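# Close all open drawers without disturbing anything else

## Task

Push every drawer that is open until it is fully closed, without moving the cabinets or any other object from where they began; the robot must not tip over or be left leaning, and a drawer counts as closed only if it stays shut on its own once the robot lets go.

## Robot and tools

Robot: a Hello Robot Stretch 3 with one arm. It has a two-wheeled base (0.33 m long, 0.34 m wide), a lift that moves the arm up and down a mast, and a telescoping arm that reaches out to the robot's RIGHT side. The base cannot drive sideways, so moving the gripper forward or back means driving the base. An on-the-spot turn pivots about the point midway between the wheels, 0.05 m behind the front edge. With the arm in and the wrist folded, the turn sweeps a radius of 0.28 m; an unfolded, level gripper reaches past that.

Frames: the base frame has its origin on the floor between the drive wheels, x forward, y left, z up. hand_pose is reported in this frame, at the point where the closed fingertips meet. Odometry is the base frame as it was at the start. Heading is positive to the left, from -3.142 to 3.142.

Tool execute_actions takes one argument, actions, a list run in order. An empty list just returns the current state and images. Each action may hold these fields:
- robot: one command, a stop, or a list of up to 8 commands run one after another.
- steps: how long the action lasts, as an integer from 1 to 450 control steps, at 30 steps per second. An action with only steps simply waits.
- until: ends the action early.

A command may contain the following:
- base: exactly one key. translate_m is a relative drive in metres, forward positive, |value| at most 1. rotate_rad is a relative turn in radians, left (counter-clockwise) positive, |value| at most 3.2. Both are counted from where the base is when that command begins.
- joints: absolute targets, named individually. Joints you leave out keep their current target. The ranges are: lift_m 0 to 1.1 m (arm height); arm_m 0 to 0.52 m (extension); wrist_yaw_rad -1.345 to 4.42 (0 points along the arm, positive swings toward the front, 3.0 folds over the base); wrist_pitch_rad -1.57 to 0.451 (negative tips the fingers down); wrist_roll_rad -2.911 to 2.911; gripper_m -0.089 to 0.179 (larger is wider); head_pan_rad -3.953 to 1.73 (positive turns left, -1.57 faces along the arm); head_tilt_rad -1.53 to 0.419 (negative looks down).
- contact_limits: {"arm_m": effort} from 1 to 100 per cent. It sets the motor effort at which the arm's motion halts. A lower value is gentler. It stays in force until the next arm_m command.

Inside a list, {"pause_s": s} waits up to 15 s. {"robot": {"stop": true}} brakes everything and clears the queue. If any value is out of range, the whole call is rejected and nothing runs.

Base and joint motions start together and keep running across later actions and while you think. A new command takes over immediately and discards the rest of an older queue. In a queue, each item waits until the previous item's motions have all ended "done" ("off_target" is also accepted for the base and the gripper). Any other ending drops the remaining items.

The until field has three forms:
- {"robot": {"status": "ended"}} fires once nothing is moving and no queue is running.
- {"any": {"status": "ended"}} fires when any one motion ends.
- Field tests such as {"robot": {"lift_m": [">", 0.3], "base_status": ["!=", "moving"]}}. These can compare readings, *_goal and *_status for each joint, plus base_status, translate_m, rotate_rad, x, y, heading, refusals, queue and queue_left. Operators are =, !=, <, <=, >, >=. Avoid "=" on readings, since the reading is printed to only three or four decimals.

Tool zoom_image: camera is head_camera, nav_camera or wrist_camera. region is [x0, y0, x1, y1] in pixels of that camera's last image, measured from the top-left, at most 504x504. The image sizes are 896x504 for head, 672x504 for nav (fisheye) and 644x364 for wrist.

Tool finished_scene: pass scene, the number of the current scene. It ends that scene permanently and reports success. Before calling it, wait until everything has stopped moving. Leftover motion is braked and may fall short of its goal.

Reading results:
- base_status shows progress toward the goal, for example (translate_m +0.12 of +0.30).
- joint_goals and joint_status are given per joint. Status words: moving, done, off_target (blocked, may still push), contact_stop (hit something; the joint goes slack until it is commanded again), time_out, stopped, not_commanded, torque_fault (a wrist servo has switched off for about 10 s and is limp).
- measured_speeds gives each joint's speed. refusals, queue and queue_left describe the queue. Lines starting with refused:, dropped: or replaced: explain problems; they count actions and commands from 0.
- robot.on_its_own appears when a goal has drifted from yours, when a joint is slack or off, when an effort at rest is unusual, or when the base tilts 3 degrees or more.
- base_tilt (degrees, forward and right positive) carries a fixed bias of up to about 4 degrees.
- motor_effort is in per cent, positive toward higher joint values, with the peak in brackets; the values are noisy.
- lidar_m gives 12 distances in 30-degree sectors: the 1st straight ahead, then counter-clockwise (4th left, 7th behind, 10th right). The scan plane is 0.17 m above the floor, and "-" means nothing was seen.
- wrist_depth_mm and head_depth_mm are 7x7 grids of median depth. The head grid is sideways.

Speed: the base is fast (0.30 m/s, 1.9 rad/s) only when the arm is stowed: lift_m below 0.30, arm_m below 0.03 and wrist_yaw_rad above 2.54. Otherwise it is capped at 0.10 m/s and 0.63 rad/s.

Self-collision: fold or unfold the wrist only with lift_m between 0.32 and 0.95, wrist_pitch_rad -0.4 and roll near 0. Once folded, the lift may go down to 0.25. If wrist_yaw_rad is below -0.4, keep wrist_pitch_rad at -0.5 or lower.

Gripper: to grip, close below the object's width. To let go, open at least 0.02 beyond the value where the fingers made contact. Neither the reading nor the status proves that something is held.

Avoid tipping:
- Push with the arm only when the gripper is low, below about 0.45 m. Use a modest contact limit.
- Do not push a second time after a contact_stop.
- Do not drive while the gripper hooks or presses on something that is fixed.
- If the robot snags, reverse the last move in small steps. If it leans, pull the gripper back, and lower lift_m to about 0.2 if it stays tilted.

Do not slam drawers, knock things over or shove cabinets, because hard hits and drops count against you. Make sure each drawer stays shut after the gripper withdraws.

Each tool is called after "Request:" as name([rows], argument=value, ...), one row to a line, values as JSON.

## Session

Request:
execute_actions(actions=[])

Scene clock: 0.00 s.
robot.base_odometry: x=+0.000 y=+0.000 heading=+0.000 (m, m, rad; robot's odometry frame)
robot.turned_by_wheels: +0.000 (rad since the last result)
robot.turned_by_imu: +0.000 (rad since the last result)
robot.base_tilt: forward=-0.1 right=+1.8 (deg)
robot.lidar_m: 1.41 1.61 0.64 0.67 1.20 1.25 1.34 2.25 3.18 2.33 1.95 1.37
robot.head_depth_mm: 1744 1747 1771 1786 1397 1183 1321 / 1834 1861 1887 1889 1410 1254 1392 / 1948 1970 1989 2011 1351 1325 1478 / 2031 2079 2105 2127 2160 2165 2111 / 2126 2222 2255 2290 2288 2306 2142 / 2026 2106 2096 2097 2121 2129 2065 / 1872 1867 1878 1890 1879 1891 1896
robot.base_status: not_commanded
robot.joint_positions: lift_m=+0.360 arm_m=-0.002 wrist_yaw_rad=+2.806 wrist_pitch_rad=-0.467 wrist_roll_rad=-0.017 gripper_m=+0.037 head_pan_rad=+0.002 head_tilt_rad=-0.002
robot.joint_goals: lift_m=+0.360 arm_m=-0.002 wrist_yaw_rad=+2.806 wrist_pitch_rad=-0.467 wrist_roll_rad=-0.017 gripper_m=+0.037 head_pan_rad=+0.002 head_tilt_rad=-0.002
robot.joint_status: lift_m=not_commanded arm_m=not_commanded wrist_yaw_rad=not_commanded wrist_pitch_rad=not_commanded wrist_roll_rad=not_commanded gripper_m=not_commanded head_pan_rad=not_commanded head_tilt_rad=not_commanded
robot.measured_speeds: translate_m=+0.000 rotate_rad=+0.000 lift_m=+0.000 arm_m=+0.000 wrist_yaw_rad=+0.000 wrist_pitch_rad=+0.000 wrist_roll_rad=+0.000 head_pan_rad=+0.000 head_tilt_rad=+0.000
robot: refusals=0 queue=idle queue_left=0
robot.motor_effort: left_wheel=+0 right_wheel=-1 lift_m=+21 arm_m=+0 wrist_yaw_rad=+0 wrist_pitch_rad=+7 wrist_roll_rad=+0 gripper_m=+1 head_pan_rad=-1 head_tilt_rad=+2 (%)
robot.hand_pose: x=+0.0505 y=+0.0629 z=+0.3615 quat_wxyz=(+0.276, +0.700, +0.049, +0.657) (m; robot's base frame)
robot.wrist_depth_mm: - - 655 618 - - - / - - 698 691 - - - / - 957 775 751 - - - / - 794 788 793 818 818 844 / - 658 694 683 685 688 688 / 557 578 - 582 587 578 591 / 496 - - 503 494 501 513
pictures: head_camera (sideways: a quarter turn clockwise sets it upright), nav_camera (sideways: a quarter turn counterclockwise sets it upright), wrist_camera
Images, in order (width x height): head_camera 896x504, nav_camera 672x504, wrist_camera 644x364.

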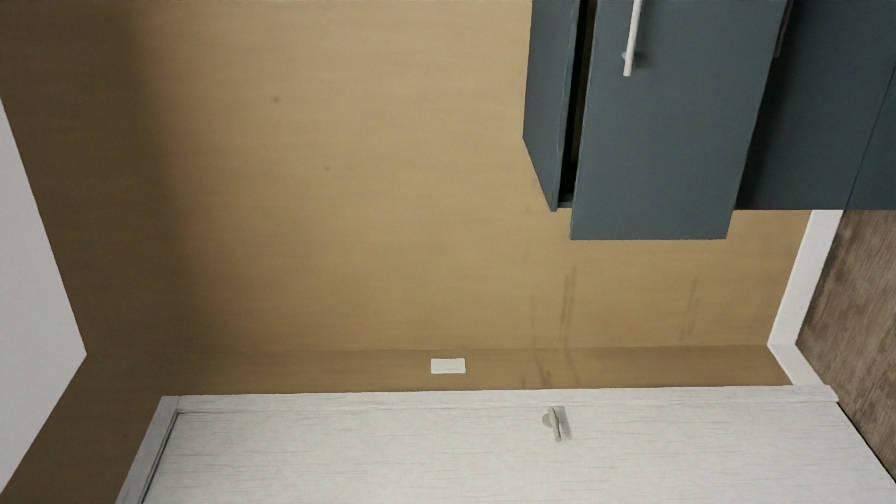

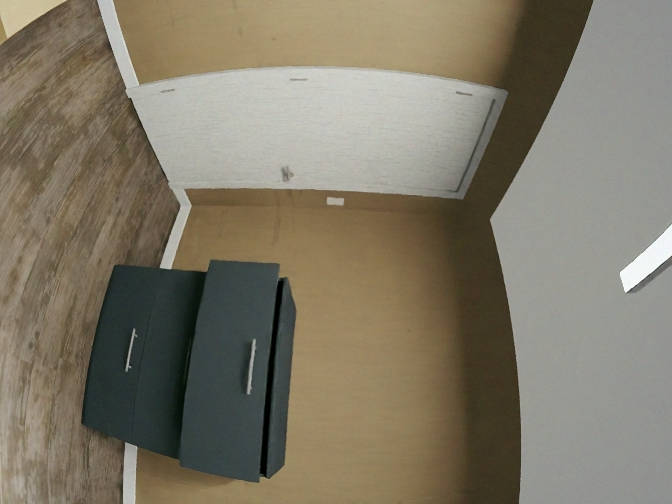

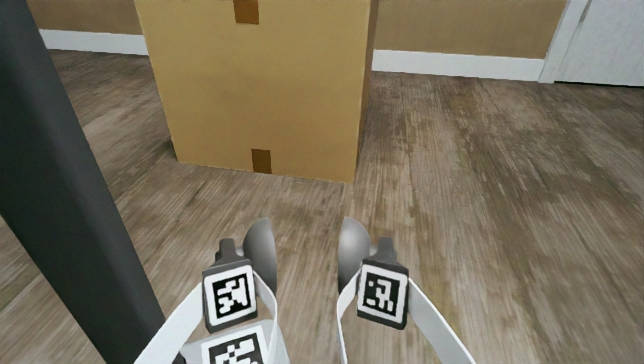

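Request:
execute_actions([
  {"robot":{"joints":{"head_pan_rad":-0.4,"head_tilt_rad":-0.45,"lift_m":0.285,"wrist_pitch_rad":-0.4,"gripper_m":0.0}},"steps":450,"until":{"robot":{"head_pan_rad_status":"done"}}},
])

Request:
execute_actions([
  {"robot":{"joints":{"head_pan_rad":-1.6}},"steps":450,"until":{"robot":{"head_pan_rad_status":"done"}}},
])

Request:
execute_actions([
  {"robot":{"joints":{"head_pan_rad":-2.8}},"steps":450,"until":{"robot":{"head_pan_rad_status":"done"}}},
])

Request:
execute_actions([
  {"robot":{"joints":{"head_pan_rad":-3.9}},"steps":450,"until":{"robot":{"head_pan_rad_status":"done"}}},
])

Scene clock: 1.37 s.
robot.base_odometry: x=+0.000 y=+0.000 heading=+0.000 (m, m, rad; robot's odometry frame)
robot.turned_by_wheels: +0.000 (rad since the last result)
robot.turned_by_imu: +0.000 (rad since the last result)
robot.base_tilt: forward=+0.0 right=+1.8 (deg)
robot.lidar_m: 1.40 1.61 0.64 0.66 1.21 1.25 1.34 2.24 3.19 2.32 1.95 1.37
robot.head_depth_mm: 1526 1645 1712 1963 2013 1603 1326 / 1548 1632 1214 1455 1605 1603 1332 / 1568 1647 1229 1477 1626 1614 1339 / 1592 1670 1244 1503 1668 1613 1349 / 1616 1696 1255 1521 1692 1621 1339 / 1643 1713 1283 1546 1729 1625 1346 / 1659 1774 1301 1584 1963 1640 1356
robot.base_status: not_commanded
robot.joint_positions: lift_m=+0.300 arm_m=-0.002 wrist_yaw_rad=+2.806 wrist_pitch_rad=-0.422 wrist_roll_rad=-0.017 gripper_m=+0.000 head_pan_rad=-0.393 head_tilt_rad=-0.444
robot.joint_goals: lift_m=+0.285 arm_m=-0.002 wrist_yaw_rad=+2.806 wrist_pitch_rad=-0.400 wrist_roll_rad=-0.017 gripper_m=+0.000 head_pan_rad=-0.400 head_tilt_rad=-0.450
robot.joint_status: lift_m=moving arm_m=not_commanded wrist_yaw_rad=not_commanded wrist_pitch_rad=moving wrist_roll_rad=not_commanded gripper_m=moving head_pan_rad=done head_tilt_rad=done
robot.measured_speeds: translate_m=+0.000 rotate_rad=+0.000 lift_m=-0.080 arm_m=+0.000 wrist_yaw_rad=+0.000 wrist_pitch_rad=+0.000 wrist_roll_rad=+0.000 head_pan_rad=+0.000 head_tilt_rad=+0.000
robot: refusals=0 queue=running queue_left=0
robot.motor_effort: left_wheel=+0(1) right_wheel=-1(0) lift_m=+15(21) arm_m=+1(1) wrist_yaw_rad=+0(1) wrist_pitch_rad=+12(13) wrist_roll_rad=+0(0) gripper_m=-1(79) head_pan_rad=-4(29) head_tilt_rad=-2(20) (%)
robot.hand_pose: x=+0.0524 y=+0.0685 z=+0.3118 quat_wxyz=(+0.262, +0.700, +0.033, +0.663) (m; robot's base frame)
robot.wrist_depth_mm: - - 635 616 - - - / - - 706 675 - - - / - 943 767 736 - - - / - 759 778 756 776 776 782 / - 620 617 646 638 644 630 / 504 531 539 - 528 537 534 / 451 - - 460 456 463 461
pictures: head_camera (sideways: a quarter turn clockwise sets it upright), nav_camera (sideways: a quarter turn counterclockwise sets it upright), wrist_camera
Images, in order (width x height): head_camera 896x504, nav_camera 672x504, wrist_camera 644x364.

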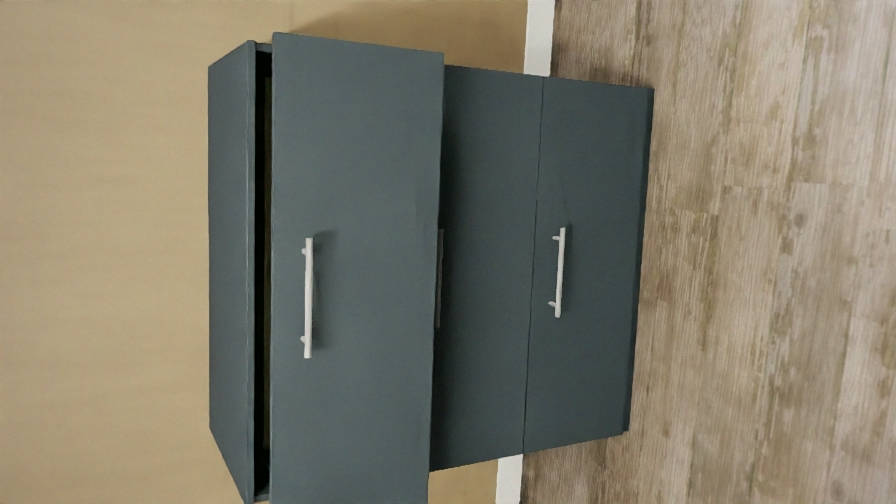

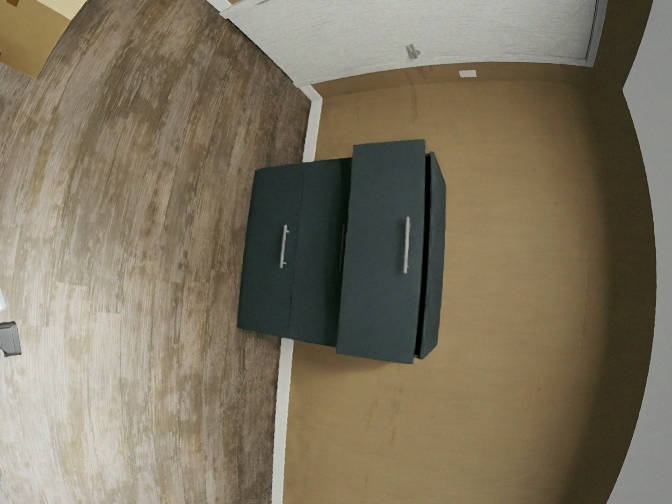

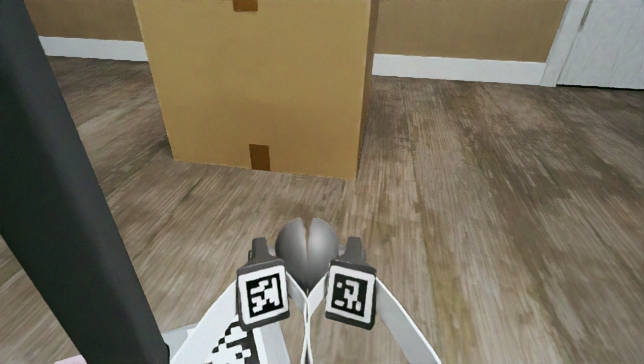

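Scene clock: 2.50 s.
robot.base_odometry: x=+0.000 y=+0.000 heading=+0.000 (m, m, rad; robot's odometry frame)
robot.turned_by_wheels: +0.000 (rad since the last result)
robot.turned_by_imu: +0.000 (rad since the last result)
robot.base_tilt: forward=-0.1 right=+1.8 (deg)
robot.lidar_m: 1.41 1.61 0.64 0.66 1.21 1.25 1.34 2.25 3.19 2.33 1.95 1.37
robot.head_depth_mm: 2729 2924 3109 2693 1997 1595 1327 / 2834 2987 2908 2717 2003 1609 1336 / 2979 3078 2702 2511 2017 1622 1330 / 3086 3284 3519 2582 2019 1604 1342 / 2697 2892 3106 2729 2023 1612 1349 / 2429 2494 2693 2693 2033 1620 1351 / 2151 2242 2385 2461 2054 1640 1349
robot.base_status: not_commanded
robot.joint_positions: lift_m=+0.285 arm_m=-0.002 wrist_yaw_rad=+2.806 wrist_pitch_rad=-0.422 wrist_roll_rad=-0.017 gripper_m=+0.000 head_pan_rad=-1.593 head_tilt_rad=-0.444
robot.joint_goals: lift_m=+0.285 arm_m=-0.002 wrist_yaw_rad=+2.806 wrist_pitch_rad=-0.400 wrist_roll_rad=-0.017 gripper_m=+0.000 head_pan_rad=-1.600 head_tilt_rad=-0.450
robot.joint_status: lift_m=done arm_m=not_commanded wrist_yaw_rad=not_commanded wrist_pitch_rad=done wrist_roll_rad=not_commanded gripper_m=done head_pan_rad=done head_tilt_rad=done
robot.measured_speeds: translate_m=+0.000 rotate_rad=+0.000 lift_m=+0.000 arm_m=+0.000 wrist_yaw_rad=+0.000 wrist_pitch_rad=+0.000 wrist_roll_rad=+0.000 head_pan_rad=+0.000 head_tilt_rad=+0.000
robot: refusals=0 queue=done queue_left=0
robot.motor_effort: left_wheel=+0(0) right_wheel=-2(1) lift_m=+15(17) arm_m=+1(1) wrist_yaw_rad=+0(0) wrist_pitch_rad=+12(11) wrist_roll_rad=+0(0) gripper_m=-2(0) head_pan_rad=-4(45) head_tilt_rad=-2(2) (%)
robot.hand_pose: x=+0.0525 y=+0.0686 z=+0.2972 quat_wxyz=(+0.262, +0.700, +0.033, +0.663) (m; robot's base frame)
robot.wrist_depth_mm: - - 646 619 - - - / - - 697 670 - - - / - 894 765 728 - - - / - 727 746 745 757 785 767 / - 606 604 634 615 616 621 / 491 511 532 - 516 517 521 / 438 - - 445 448 444 450
pictures: head_camera (sideways: a quarter turn clockwise sets it upright), nav_camera (sideways: a quarter turn counterclockwise sets it upright), wrist_camera
Images, in order (width x height): head_camera 896x504, nav_camera 672x504, wrist_camera 644x364.

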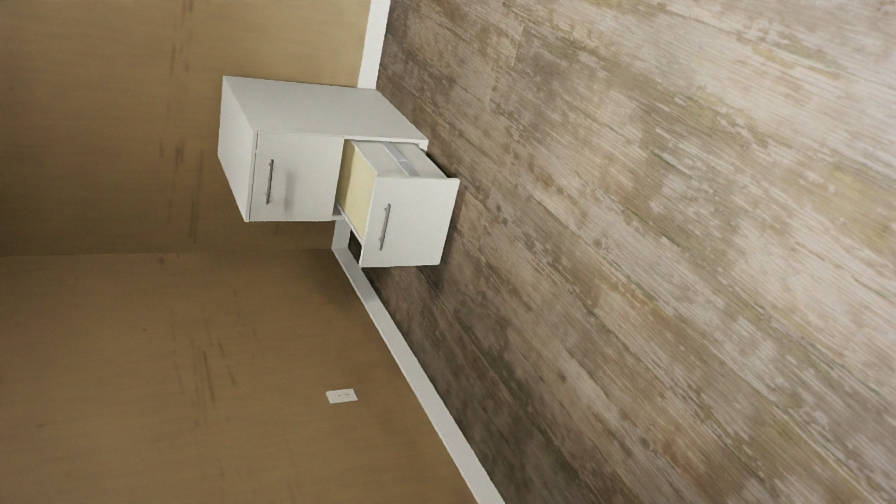

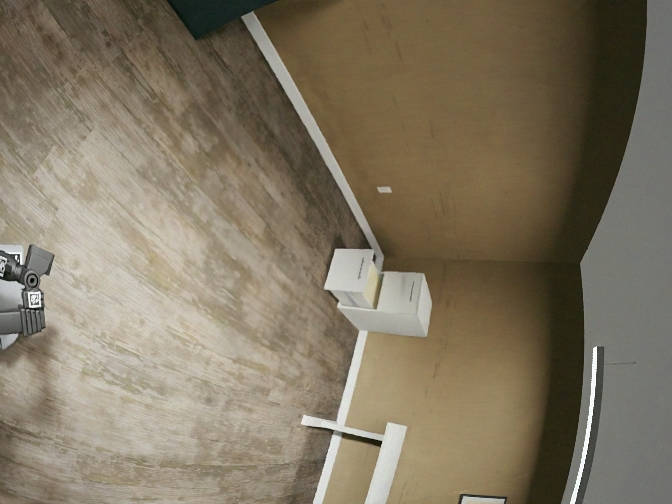

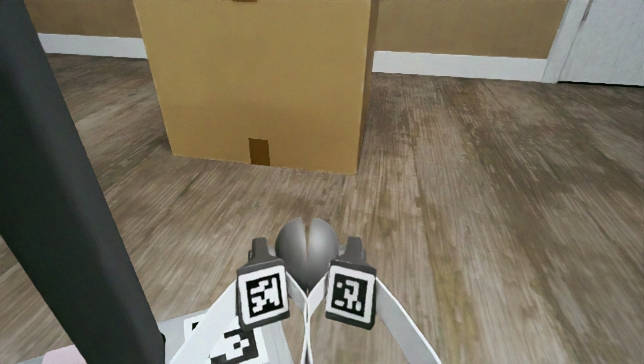

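Scene clock: 3.63 s.
robot.base_odometry: x=+0.000 y=+0.000 heading=+0.000 (m, m, rad; robot's odometry frame)
robot.turned_by_wheels: +0.000 (rad since the last result)
robot.turned_by_imu: +0.000 (rad since the last result)
robot.base_tilt: forward=-0.1 right=+1.8 (deg)
robot.lidar_m: 1.41 1.61 0.64 0.67 1.21 1.25 1.34 2.25 3.17 2.33 1.94 1.37
robot.head_depth_mm: 1918 2029 2183 2333 1990 1598 1336 / 2088 2210 2411 2493 2018 1599 1336 / 2295 2486 2684 2731 2002 1610 1336 / 2540 2760 3077 2609 2036 1606 1339 / 2829 3178 3494 2594 2045 1632 1344 / 3011 3213 3343 2767 2054 1627 1344 / 2872 3025 3211 2785 2046 1629 1348
robot.base_status: not_commanded
robot.joint_positions: lift_m=+0.285 arm_m=-0.002 wrist_yaw_rad=+2.806 wrist_pitch_rad=-0.422 wrist_roll_rad=-0.017 gripper_m=+0.000 head_pan_rad=-2.793 head_tilt_rad=-0.444
robot.joint_goals: lift_m=+0.285 arm_m=-0.002 wrist_yaw_rad=+2.806 wrist_pitch_rad=-0.400 wrist_roll_rad=-0.017 gripper_m=+0.000 head_pan_rad=-2.800 head_tilt_rad=-0.450
robot.joint_status: lift_m=done arm_m=not_commanded wrist_yaw_rad=not_commanded wrist_pitch_rad=done wrist_roll_rad=not_commanded gripper_m=done head_pan_rad=done head_tilt_rad=done
robot.measured_speeds: translate_m=+0.000 rotate_rad=+0.000 lift_m=+0.000 arm_m=+0.000 wrist_yaw_rad=+0.000 wrist_pitch_rad=+0.000 wrist_roll_rad=+0.000 head_pan_rad=+0.000 head_tilt_rad=+0.000
robot: refusals=0 queue=done queue_left=0
robot.motor_effort: left_wheel=-1(0) right_wheel=+0(1) lift_m=+15(15) arm_m=+0(0) wrist_yaw_rad=-1(1) wrist_pitch_rad=+11(12) wrist_roll_rad=+0(0) gripper_m=-3(2) head_pan_rad=-3(45) head_tilt_rad=-2(2) (%)
robot.hand_pose: x=+0.0525 y=+0.0686 z=+0.2972 quat_wxyz=(+0.262, +0.700, +0.033, +0.663) (m; robot's base frame)
robot.wrist_depth_mm: - - 648 620 - - - / - - 701 666 - - - / - 893 780 728 - - - / - 722 731 758 773 763 756 / - 599 615 637 612 613 622 / 490 514 528 - 515 517 520 / 437 - - 447 441 450 453
pictures: head_camera (sideways: a quarter turn clockwise sets it upright), nav_camera (sideways: a quarter turn counterclockwise sets it upright), wrist_camera
Images, in order (width x height): head_camera 896x504, nav_camera 672x504, wrist_camera 644x364.

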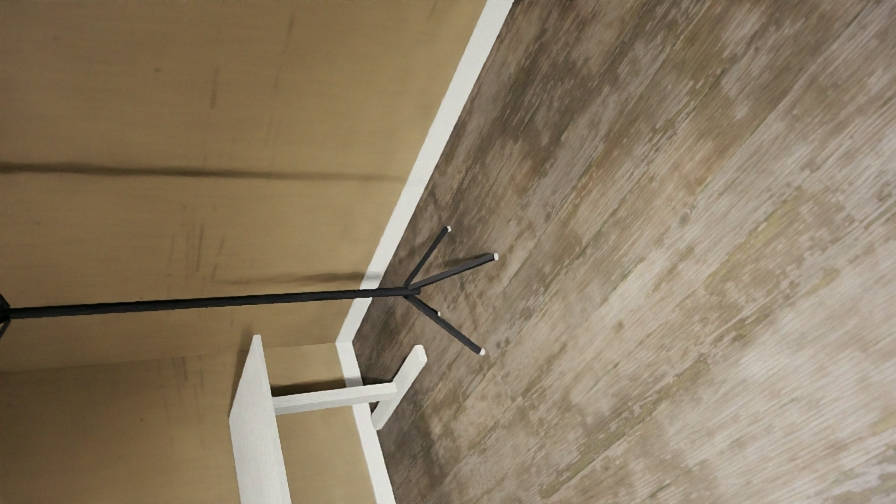

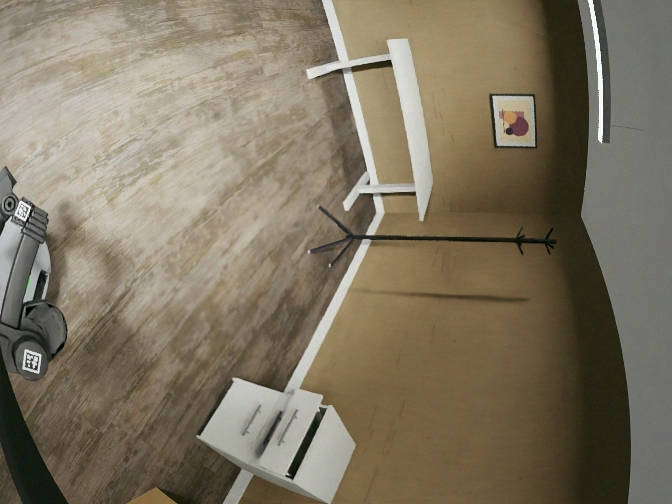

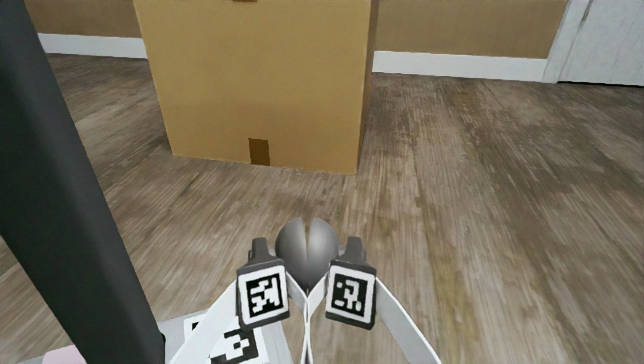

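Scene clock: 4.73 s.
robot.base_odometry: x=+0.000 y=+0.000 heading=+0.000 (m, m, rad; robot's odometry frame)
robot.turned_by_wheels: +0.000 (rad since the last result)
robot.turned_by_imu: +0.000 (rad since the last result)
robot.base_tilt: forward=+0.0 right=+1.8 (deg)
robot.lidar_m: 1.41 1.61 0.64 0.67 1.20 1.25 1.35 2.25 3.18 2.32 1.94 1.37
robot.head_depth_mm: - - - - - - - / 1696 1842 2003 2100 1465 1535 - / 1659 1798 1962 1862 1494 1564 1339 / 1634 1768 1932 2075 1591 1614 1343 / 1596 1723 1864 2066 2039 1623 1340 / 1568 1696 1846 1998 1962 1625 1340 / 1549 1656 1798 1496 1487 1577 1346
robot.base_status: not_commanded
robot.joint_positions: lift_m=+0.285 arm_m=-0.002 wrist_yaw_rad=+2.806 wrist_pitch_rad=-0.422 wrist_roll_rad=-0.017 gripper_m=+0.000 head_pan_rad=-3.893 head_tilt_rad=-0.444
robot.joint_goals: lift_m=+0.285 arm_m=-0.002 wrist_yaw_rad=+2.806 wrist_pitch_rad=-0.400 wrist_roll_rad=-0.017 gripper_m=+0.000 head_pan_rad=-3.900 head_tilt_rad=-0.450
robot.joint_status: lift_m=done arm_m=not_commanded wrist_yaw_rad=not_commanded wrist_pitch_rad=done wrist_roll_rad=not_commanded gripper_m=done head_pan_rad=done head_tilt_rad=done
robot.measured_speeds: translate_m=+0.000 rotate_rad=+0.000 lift_m=+0.000 arm_m=+0.000 wrist_yaw_rad=+0.000 wrist_pitch_rad=+0.000 wrist_roll_rad=+0.000 head_pan_rad=+0.000 head_tilt_rad=+0.000
robot: refusals=0 queue=done queue_left=0
robot.motor_effort: left_wheel=+1(0) right_wheel=-1(1) lift_m=+15(15) arm_m=+0(1) wrist_yaw_rad=+0(0) wrist_pitch_rad=+12(12) wrist_roll_rad=+0(0) gripper_m=+0(2) head_pan_rad=-4(45) head_tilt_rad=-2(2) (%)
robot.hand_pose: x=+0.0525 y=+0.0686 z=+0.2972 quat_wxyz=(+0.262, +0.700, +0.033, +0.663) (m; robot's base frame)
robot.wrist_depth_mm: - - 646 612 - - - / - - 689 672 - - - / - 911 752 725 - - - / - 743 747 755 749 771 770 / - 598 613 627 602 605 630 / 486 522 521 - 514 522 529 / 432 - - 451 444 451 449
pictures: head_camera (sideways: a quarter turn clockwise sets it upright), nav_camera (sideways: a quarter turn counterclockwise sets it upright), wrist_camera
Images, in order (width x height): head_camera 896x504, nav_camera 672x504, wrist_camera 644x364.

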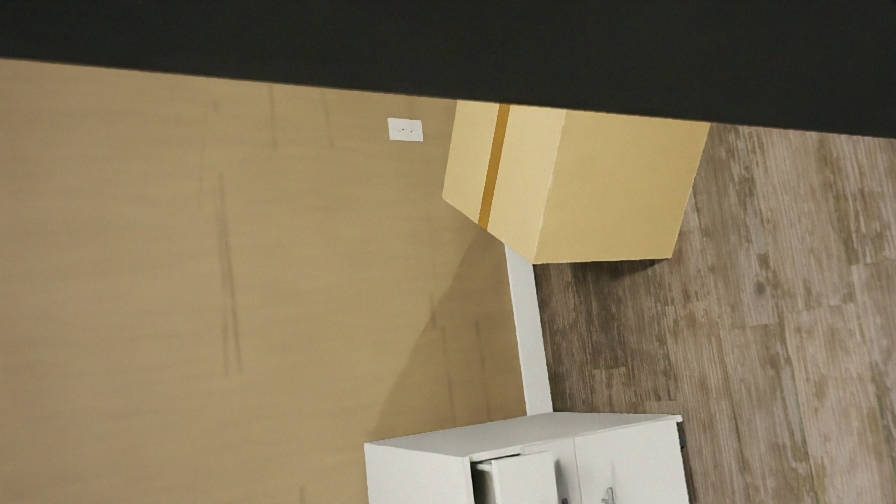

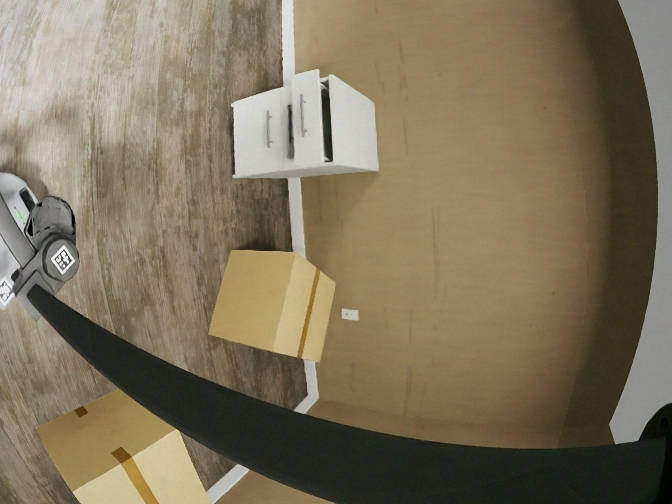

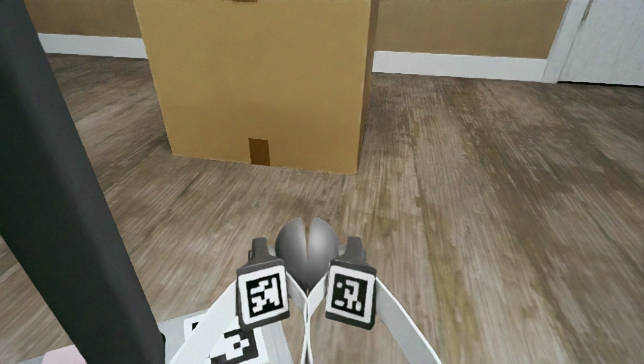

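Request:
execute_actions([
  {"robot":{"base":{"translate_m":0.6},"joints":{"head_pan_rad":-1.57,"head_tilt_rad":-0.6}},"steps":300,"until":{"robot":{"base_status":["!=","moving"]}}},
  {"robot":{"base":{"rotate_rad":1.02},"joints":{"lift_m":0.625}},"steps":300,"until":{"robot":{"lift_m":[">",0.34]}}},
  {"robot":{"joints":{"wrist_yaw_rad":0.0}},"steps":450,"until":{"robot":{"wrist_yaw_rad":["<",1.5]}}},
  {"robot":{"joints":{"wrist_pitch_rad":0.0,"arm_m":0.2}},"steps":450,"until":{"robot":{"status":"ended"}}},
])

Scene clock: 15.60 s.
robot.base_odometry: x=+0.600 y=+0.000 heading=+1.020 (m, m, rad; robot's odometry frame)
robot.turned_by_wheels: +1.020 (rad since the last result)
robot.turned_by_imu: +1.025 (rad since the last result)
robot.base_tilt: forward=-0.1 right=+1.8 (deg)
robot.lidar_m: 1.25 0.73 0.61 1.57 1.87 2.80 2.45 1.99 0.89 0.84 0.87 1.30
robot.head_depth_mm: 1144 985 752 842 1169 1342 1238 / 1144 949 750 837 1160 1286 1201 / 1144 961 731 833 1127 - 1206 / 1142 973 739 827 1138 1342 1230 / 1142 982 737 823 1142 1353 1238 / 1142 980 743 820 1133 1349 1234 / 1135 971 743 815 1127 1384 1244
robot.base_status: done (rotate_rad +1.0198 of +1.0200)
robot.joint_positions: lift_m=+0.625 arm_m=+0.200 wrist_yaw_rad=+0.001 wrist_pitch_rad=-0.024 wrist_roll_rad=-0.017 gripper_m=+0.000 head_pan_rad=-1.577 head_tilt_rad=-0.593
robot.joint_goals: lift_m=+0.625 arm_m=+0.200 wrist_yaw_rad=+0.000 wrist_pitch_rad=+0.000 wrist_roll_rad=-0.017 gripper_m=+0.000 head_pan_rad=-1.570 head_tilt_rad=-0.600
robot.joint_status: lift_m=done arm_m=done wrist_yaw_rad=done wrist_pitch_rad=done wrist_roll_rad=not_commanded gripper_m=done head_pan_rad=done head_tilt_rad=done
robot.measured_speeds: translate_m=+0.000 rotate_rad=+0.000 lift_m=+0.000 arm_m=+0.000 wrist_yaw_rad=+0.000 wrist_pitch_rad=+0.000 wrist_roll_rad=+0.000 head_pan_rad=+0.000 head_tilt_rad=+0.000
robot: refusals=0 queue=done queue_left=0
robot.motor_effort: left_wheel=-2(6) right_wheel=+2(10) lift_m=+27(27) arm_m=+4(4) wrist_yaw_rad=-1(1) wrist_pitch_rad=+13(13) wrist_roll_rad=+0(0) gripper_m=-2(1) head_pan_rad=+3(45) head_tilt_rad=-2(12) (%)
robot.hand_pose: x=-0.0211 y=-0.6003 z=+0.7331 quat_wxyz=(+0.713, +0.009, -0.701, -0.008) (m; robot's base frame)
robot.wrist_depth_mm: 239 244 250 255 259 268 274 / 245 250 255 261 268 274 282 / 252 256 263 270 275 281 291 / 260 262 271 276 285 291 298 / 266 273 277 280 290 299 309 / 402 410 417 - 441 452 472 / 411 424 435 445 454 470 488
pictures: head_camera (sideways: a quarter turn clockwise sets it upright), nav_camera (sideways: a quarter turn counterclockwise sets it upright), wrist_camera
Images, in order (width x height): head_camera 896x504, nav_camera 672x504, wrist_camera 644x364.

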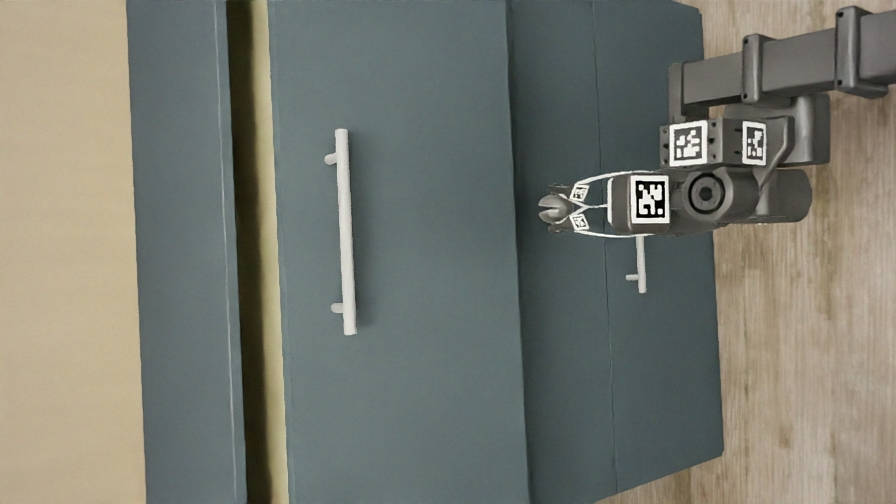

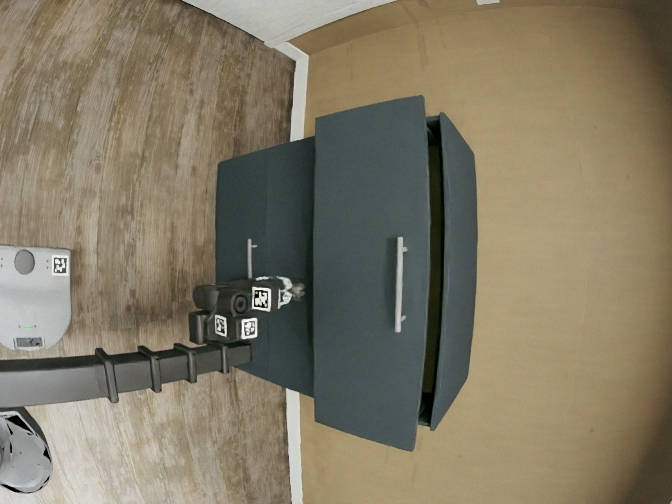

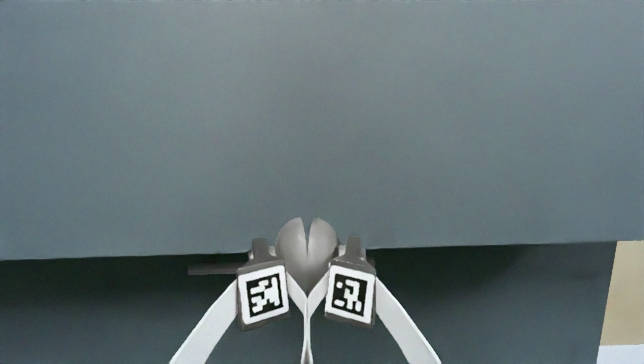

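Request:
execute_actions([
  {"robot":{"base":{"rotate_rad":0.04},"joints":{"arm_m":0.293},"contact_limits":{"arm_m":19}},"steps":100,"until":{"robot":{"arm_m":[">",0.291],"base_status":["!=","moving"]}}},
  {"robot":{"joints":{"arm_m":0.301},"contact_limits":{"arm_m":19}},"steps":8},
  {"robot":{"joints":{"arm_m":0.310},"contact_limits":{"arm_m":19}},"steps":8},
  {"robot":{"joints":{"arm_m":0.320},"contact_limits":{"arm_m":19}},"steps":8},
  {"robot":{"joints":{"arm_m":0.331},"contact_limits":{"arm_m":19}},"steps":8},
  {"robot":{"joints":{"arm_m":0.342},"contact_limits":{"arm_m":19}},"steps":8},
  {"robot":{"joints":{"arm_m":0.353},"contact_limits":{"arm_m":19}},"steps":8},
  {"robot":{"joints":{"arm_m":0.364},"contact_limits":{"arm_m":19}},"steps":8},
  {"robot":{"joints":{"arm_m":0.375},"contact_limits":{"arm_m":19}},"steps":8},
  {"robot":{"joints":{"arm_m":0.386},"contact_limits":{"arm_m":19}},"steps":8},
  {"robot":{"joints":{"arm_m":0.396},"contact_limits":{"arm_m":19}},"steps":8},
  {"robot":{"joints":{"arm_m":0.405},"contact_limits":{"arm_m":19}},"steps":8},
  {"robot":{"joints":{"arm_m":0.413},"contact_limits":{"arm_m":19}},"steps":60,"until":{"robot":{"status":"ended"}}},
])

Scene clock: 21.53 s.
robot.base_odometry: x=+0.600 y=+0.000 heading=+1.060 (m, m, rad; robot's odometry frame)
robot.turned_by_wheels: +0.040 (rad since the last result)
robot.turned_by_imu: +0.039 (rad since the last result)
robot.base_tilt: forward=+0.0 right=+1.8 (deg)
robot.lidar_m: 1.25 0.71 0.61 1.57 1.89 2.79 2.45 1.91 0.88 0.84 0.87 1.28
robot.head_depth_mm: 1131 872 853 971 1147 1330 1257 / 1140 881 854 968 - 1328 1219 / 1138 890 854 954 1225 1333 1225 / 1145 903 853 967 1147 1340 1229 / 1150 910 855 971 1146 1343 1235 / 1147 922 856 970 1146 1349 1238 / 1148 934 856 971 1174 1413 1243
robot.base_status: done (rotate_rad +0.0399 of +0.0400)
robot.joint_positions: lift_m=+0.625 arm_m=+0.413 wrist_yaw_rad=+0.002 wrist_pitch_rad=-0.024 wrist_roll_rad=-0.017 gripper_m=+0.000 head_pan_rad=-1.577 head_tilt_rad=-0.593
robot.joint_goals: lift_m=+0.625 arm_m=+0.413 wrist_yaw_rad=+0.000 wrist_pitch_rad=+0.000 wrist_roll_rad=-0.017 gripper_m=+0.000 head_pan_rad=-1.570 head_tilt_rad=-0.600
robot.joint_status: lift_m=done arm_m=done wrist_yaw_rad=done wrist_pitch_rad=done wrist_roll_rad=not_commanded gripper_m=done head_pan_rad=done head_tilt_rad=done
robot.measured_speeds: translate_m=+0.000 rotate_rad=+0.000 lift_m=+0.000 arm_m=+0.000 wrist_yaw_rad=+0.000 wrist_pitch_rad=+0.000 wrist_roll_rad=+0.000 head_pan_rad=+0.000 head_tilt_rad=+0.000
robot: refusals=0 queue=done queue_left=0
robot.motor_effort: left_wheel=-2(7) right_wheel=+2(8) lift_m=+26(27) arm_m=+3(12) wrist_yaw_rad=-1(1) wrist_pitch_rad=+13(15) wrist_roll_rad=+0(0) gripper_m=-2(1) head_pan_rad=+3(3) head_tilt_rad=-2(2) (%)
robot.contact_limits: arm_m 19 (drawing in: default 23, maximum 38; extending or still: default 33, maximum 53)
robot.hand_pose: x=-0.0210 y=-0.8133 z=+0.7330 quat_wxyz=(+0.713, +0.010, -0.701, -0.008) (m; robot's base frame)
robot.wrist_depth_mm: 158 159 162 163 165 167 170 / 162 163 166 168 170 172 174 / 166 169 170 171 175 177 179 / 171 173 175 179 180 182 185 / 175 178 180 182 184 187 191 / 180 183 184 - 190 193 196 / 201 202 207 209 213 215 218
pictures: head_camera (sideways: a quarter turn clockwise sets it upright), nav_camera (sideways: a quarter turn counterclockwise sets it upright), wrist_camera
Images, in order (width x height): head_camera 896x504, nav_camera 672x504, wrist_camera 644x364.

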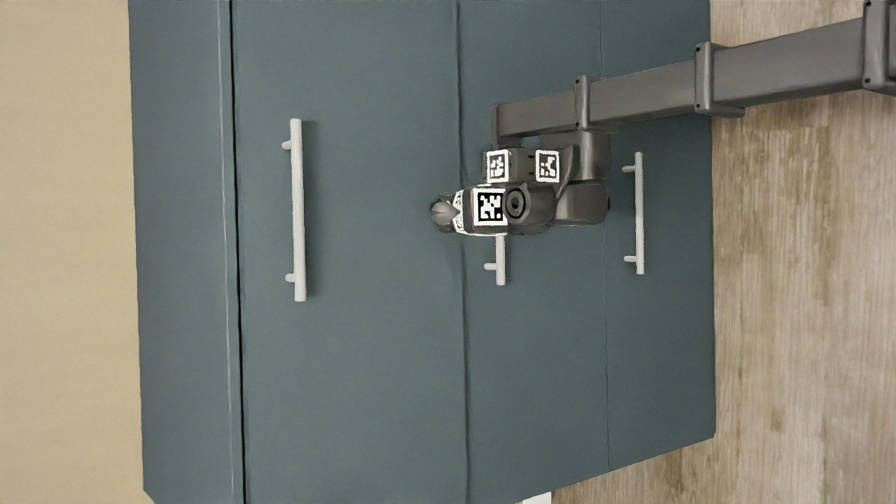

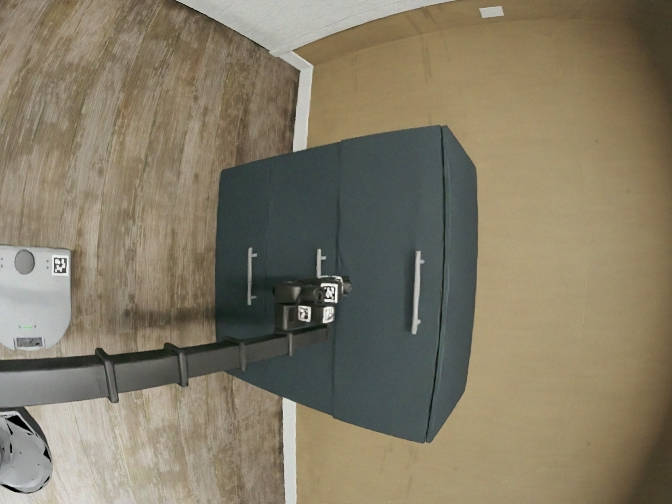

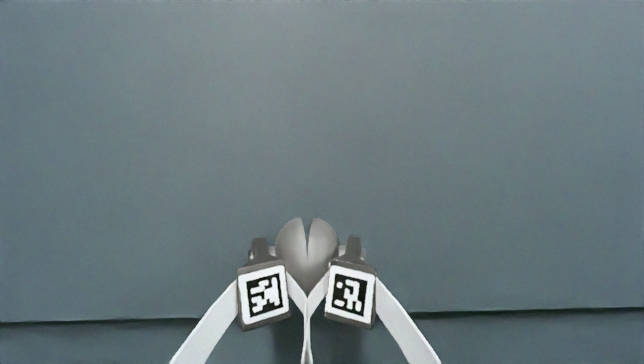

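Request:
execute_actions([
  {"robot":{"joints":{"arm_m":0.420},"contact_limits":{"arm_m":17}},"steps":9},
  {"robot":{"joints":{"arm_m":0.426},"contact_limits":{"arm_m":17}},"steps":9},
  {"robot":{"joints":{"arm_m":0.432},"contact_limits":{"arm_m":16}},"steps":60,"until":{"robot":{"status":"ended"}}},
])

Scene clock: 22.70 s.
robot.base_odometry: x=+0.600 y=+0.000 heading=+1.060 (m, m, rad; robot's odometry frame)
robot.turned_by_wheels: +0.000 (rad since the last result)
robot.turned_by_imu: +0.000 (rad since the last result)
robot.base_tilt: forward=+0.0 right=+1.8 (deg)
robot.lidar_m: 1.25 0.71 0.61 1.57 1.88 2.79 2.45 1.91 0.88 0.84 0.87 1.28
robot.head_depth_mm: 1131 874 871 987 1147 1328 1258 / 1136 889 870 971 - 1334 1221 / 1140 895 870 959 1211 1336 1227 / 1147 905 867 992 1147 1341 1226 / 1143 911 870 991 1143 1350 1238 / 1148 928 869 990 1146 1349 1240 / 1151 933 868 992 1176 1417 1247
robot.base_status: done (rotate_rad +0.0398 of +0.0400)
robot.joint_positions: lift_m=+0.625 arm_m=+0.429 wrist_yaw_rad=+0.001 wrist_pitch_rad=-0.029 wrist_roll_rad=-0.017 gripper_m=+0.000 head_pan_rad=-1.577 head_tilt_rad=-0.593
robot.joint_goals: lift_m=+0.625 arm_m=+0.430 wrist_yaw_rad=+0.000 wrist_pitch_rad=+0.000 wrist_roll_rad=-0.017 gripper_m=+0.000 head_pan_rad=-1.570 head_tilt_rad=-0.600
robot.joint_status: lift_m=done arm_m=contact_stop wrist_yaw_rad=done wrist_pitch_rad=done wrist_roll_rad=not_commanded gripper_m=done head_pan_rad=done head_tilt_rad=done
robot.measured_speeds: translate_m=+0.000 rotate_rad=-0.001 lift_m=+0.000 arm_m=-0.016 wrist_yaw_rad=+0.000 wrist_pitch_rad=+0.000 wrist_roll_rad=+0.000 head_pan_rad=+0.000 head_tilt_rad=+0.000
robot: refusals=0 queue=dropped queue_left=0
robot.on_its_own: arm_m is slack since a contact_stop, until your next command for it
robot.motor_effort: left_wheel=-4(4) right_wheel=+7(6) lift_m=+26(26) arm_m=+9(17) wrist_yaw_rad=-1(1) wrist_pitch_rad=+15(16) wrist_roll_rad=+0(0) gripper_m=-2(4) head_pan_rad=+4(3) head_tilt_rad=-2(2) (%)
robot.contact_limits: arm_m 16 (drawing in: default 23, maximum 38; extending or still: default 33, maximum 53)
robot.hand_pose: x=-0.0212 y=-0.8296 z=+0.7320 quat_wxyz=(+0.713, +0.011, -0.701, -0.010) (m; robot's base frame)
robot.wrist_depth_mm: 156 158 160 161 164 166 168 / 161 162 164 165 166 170 171 / 164 167 168 170 173 174 177 / 169 171 174 175 177 180 182 / 175 176 178 179 184 186 188 / 180 182 182 - 188 192 195 / 185 187 191 193 196 198 200
pictures: head_camera (sideways: a quarter turn clockwise sets it upright), nav_camera (sideways: a quarter turn counterclockwise sets it upright), wrist_camera
Images, in order (width x height): head_camera 896x504, nav_camera 672x504, wrist_camera 644x364.

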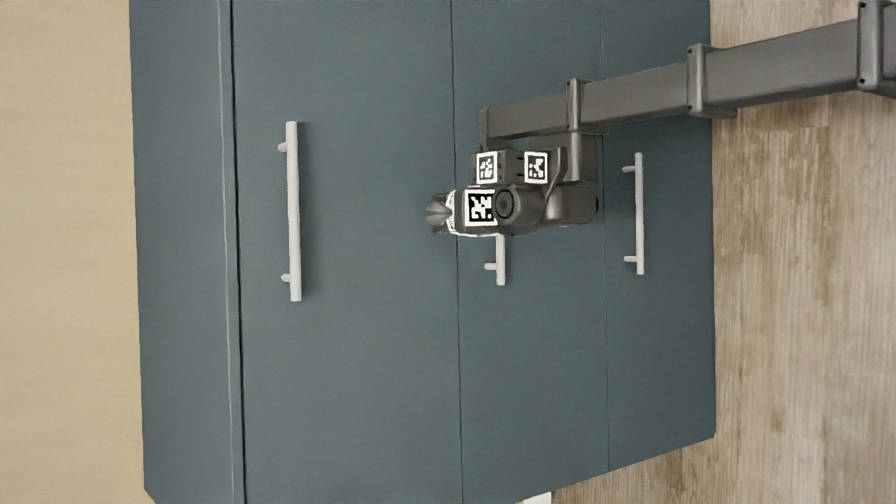

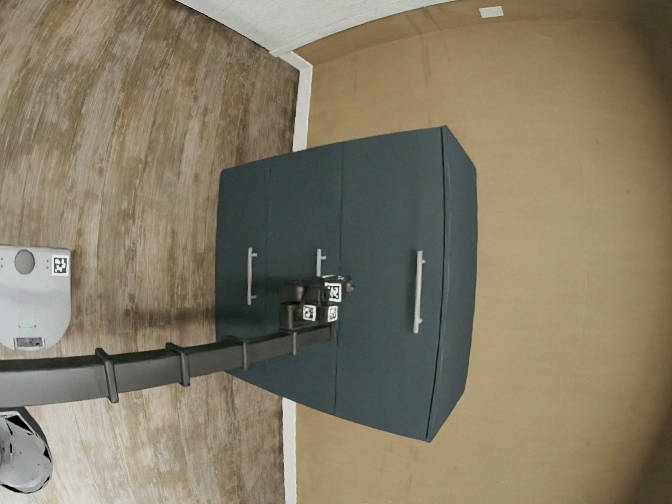

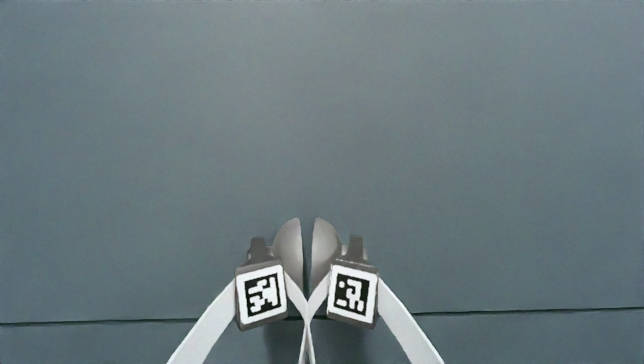

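Request:
execute_actions([
  {"robot":{"joints":{"arm_m":0.0,"lift_m":0.33}},"steps":100,"until":{"robot":{"arm_m":["<",0.36]}}},
  {"robot":{"base":{"rotate_rad":-0.996},"joints":{"wrist_yaw_rad":2.8,"wrist_pitch_rad":-0.4}},"steps":100,"until":{"robot":{"base_status":["!=","moving"]}}},
  {"robot":{"base":{"translate_m":-1.0}},"steps":100,"until":{"robot":{"wrist_yaw_rad":[">",2.7]}}},
  {"robot":{"joints":{"lift_m":0.285}},"steps":200,"until":{"robot":{"lift_m":["<",0.297],"arm_m":["<",0.025]}}},
  {"robot":{"base":{"translate_m":-1.0},"joints":{"head_tilt_rad":-0.8}},"steps":300,"until":{"robot":{"x":["<",0.2]}}},
  {"robot":{"base":{"translate_m":-0.82}},"steps":300,"until":{"robot":{"base_status":["!=","moving"]}}},
  {"robot":{"base":{"rotate_rad":-2.179}},"steps":300,"until":{"robot":{"rotate_rad":["<",-1.9]}}},
  {"robot":{"joints":{"lift_m":0.43}},"steps":300,"until":{"robot":{"lift_m":[">",0.33]}}},
  {"robot":{"joints":{"wrist_yaw_rad":0.0}},"steps":450,"until":{"robot":{"wrist_yaw_rad":["<",1.5]}}},
  {"robot":{"joints":{"wrist_pitch_rad":0.0,"arm_m":0.15}},"steps":450,"until":{"robot":{"status":"ended"}}},
])

Scene clock: 39.43 s.
robot.base_odometry: x=-0.626 y=-0.078 heading=-2.115 (m, m, rad; robot's odometry frame)
robot.turned_by_wheels: -3.175 (rad since the last result)
robot.turned_by_imu: -3.193 (rad since the last result)
robot.base_tilt: forward=+0.0 right=+1.9 (deg)
robot.lidar_m: 2.42 2.28 2.40 1.89 1.93 1.06 1.02 1.00 0.98 0.79 0.82 1.66
robot.head_depth_mm: 1229 1404 1636 1688 1450 1267 1131 / 1227 1377 1122 1095 1436 1327 - / 1235 1285 1061 959 1381 - 1139 / 1225 1302 1065 959 1378 1286 1142 / 1218 1304 1076 1079 1399 1288 1149 / 1226 1398 1594 1688 1494 1296 1152 / 1222 1396 1624 1739 1483 1298 1155
robot.base_status: done (rotate_rad -2.1789 of -2.1790)
robot.joint_positions: lift_m=+0.430 arm_m=+0.150 wrist_yaw_rad=+0.002 wrist_pitch_rad=-0.025 wrist_roll_rad=-0.017 gripper_m=+0.000 head_pan_rad=-1.577 head_tilt_rad=-0.790
robot.joint_goals: lift_m=+0.430 arm_m=+0.150 wrist_yaw_rad=+0.000 wrist_pitch_rad=+0.000 wrist_roll_rad=-0.017 gripper_m=+0.000 head_pan_rad=-1.570 head_tilt_rad=-0.800
robot.joint_status: lift_m=done arm_m=done wrist_yaw_rad=done wrist_pitch_rad=done wrist_roll_rad=not_commanded gripper_m=done head_pan_rad=done head_tilt_rad=done
robot.measured_speeds: translate_m=+0.000 rotate_rad=+0.000 lift_m=+0.000 arm_m=+0.000 wrist_yaw_rad=+0.000 wrist_pitch_rad=+0.000 wrist_roll_rad=+0.000 head_pan_rad=+0.000 head_tilt_rad=+0.000
robot: refusals=0 queue=done queue_left=0
robot.motor_effort: left_wheel=+2(11) right_wheel=-4(11) lift_m=+27(28) arm_m=+4(7) wrist_yaw_rad=-2(4) wrist_pitch_rad=+13(14) wrist_roll_rad=+0(0) gripper_m=-1(3) head_pan_rad=+3(3) head_tilt_rad=-3(15) (%)
robot.hand_pose: x=-0.0210 y=-0.5503 z=+0.5378 quat_wxyz=(+0.713, +0.010, -0.701, -0.008) (m; robot's base frame)
robot.wrist_depth_mm: 861 870 907 912 923 934 945 / 912 895 936 908 933 974 938 / 285 286 290 296 298 - - / 292 295 298 300 304 - - / 976 298 311 310 428 - - / - 421 423 - 436 - - / 921 430 433 435 452 932 917
pictures: head_camera (sideways: a quarter turn clockwise sets it upright), nav_camera (sideways: a quarter turn counterclockwise sets it upright), wrist_camera
Images, in order (width x height): head_camera 896x504, nav_camera 672x504, wrist_camera 644x364.

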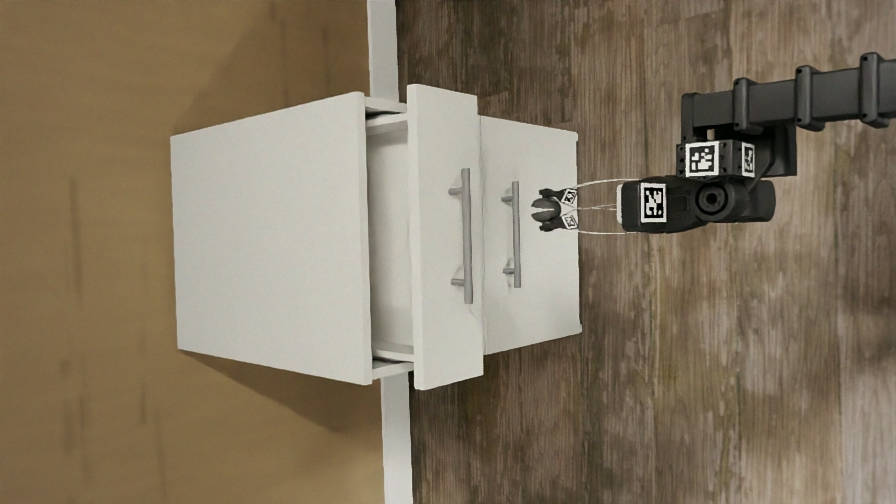

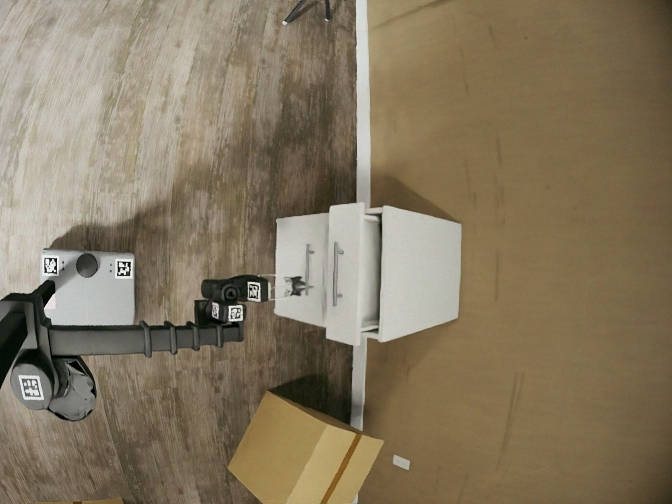

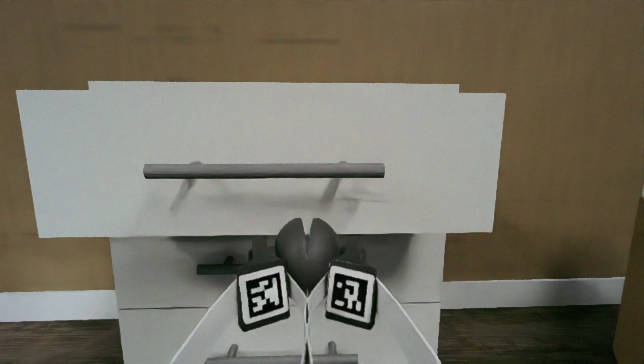

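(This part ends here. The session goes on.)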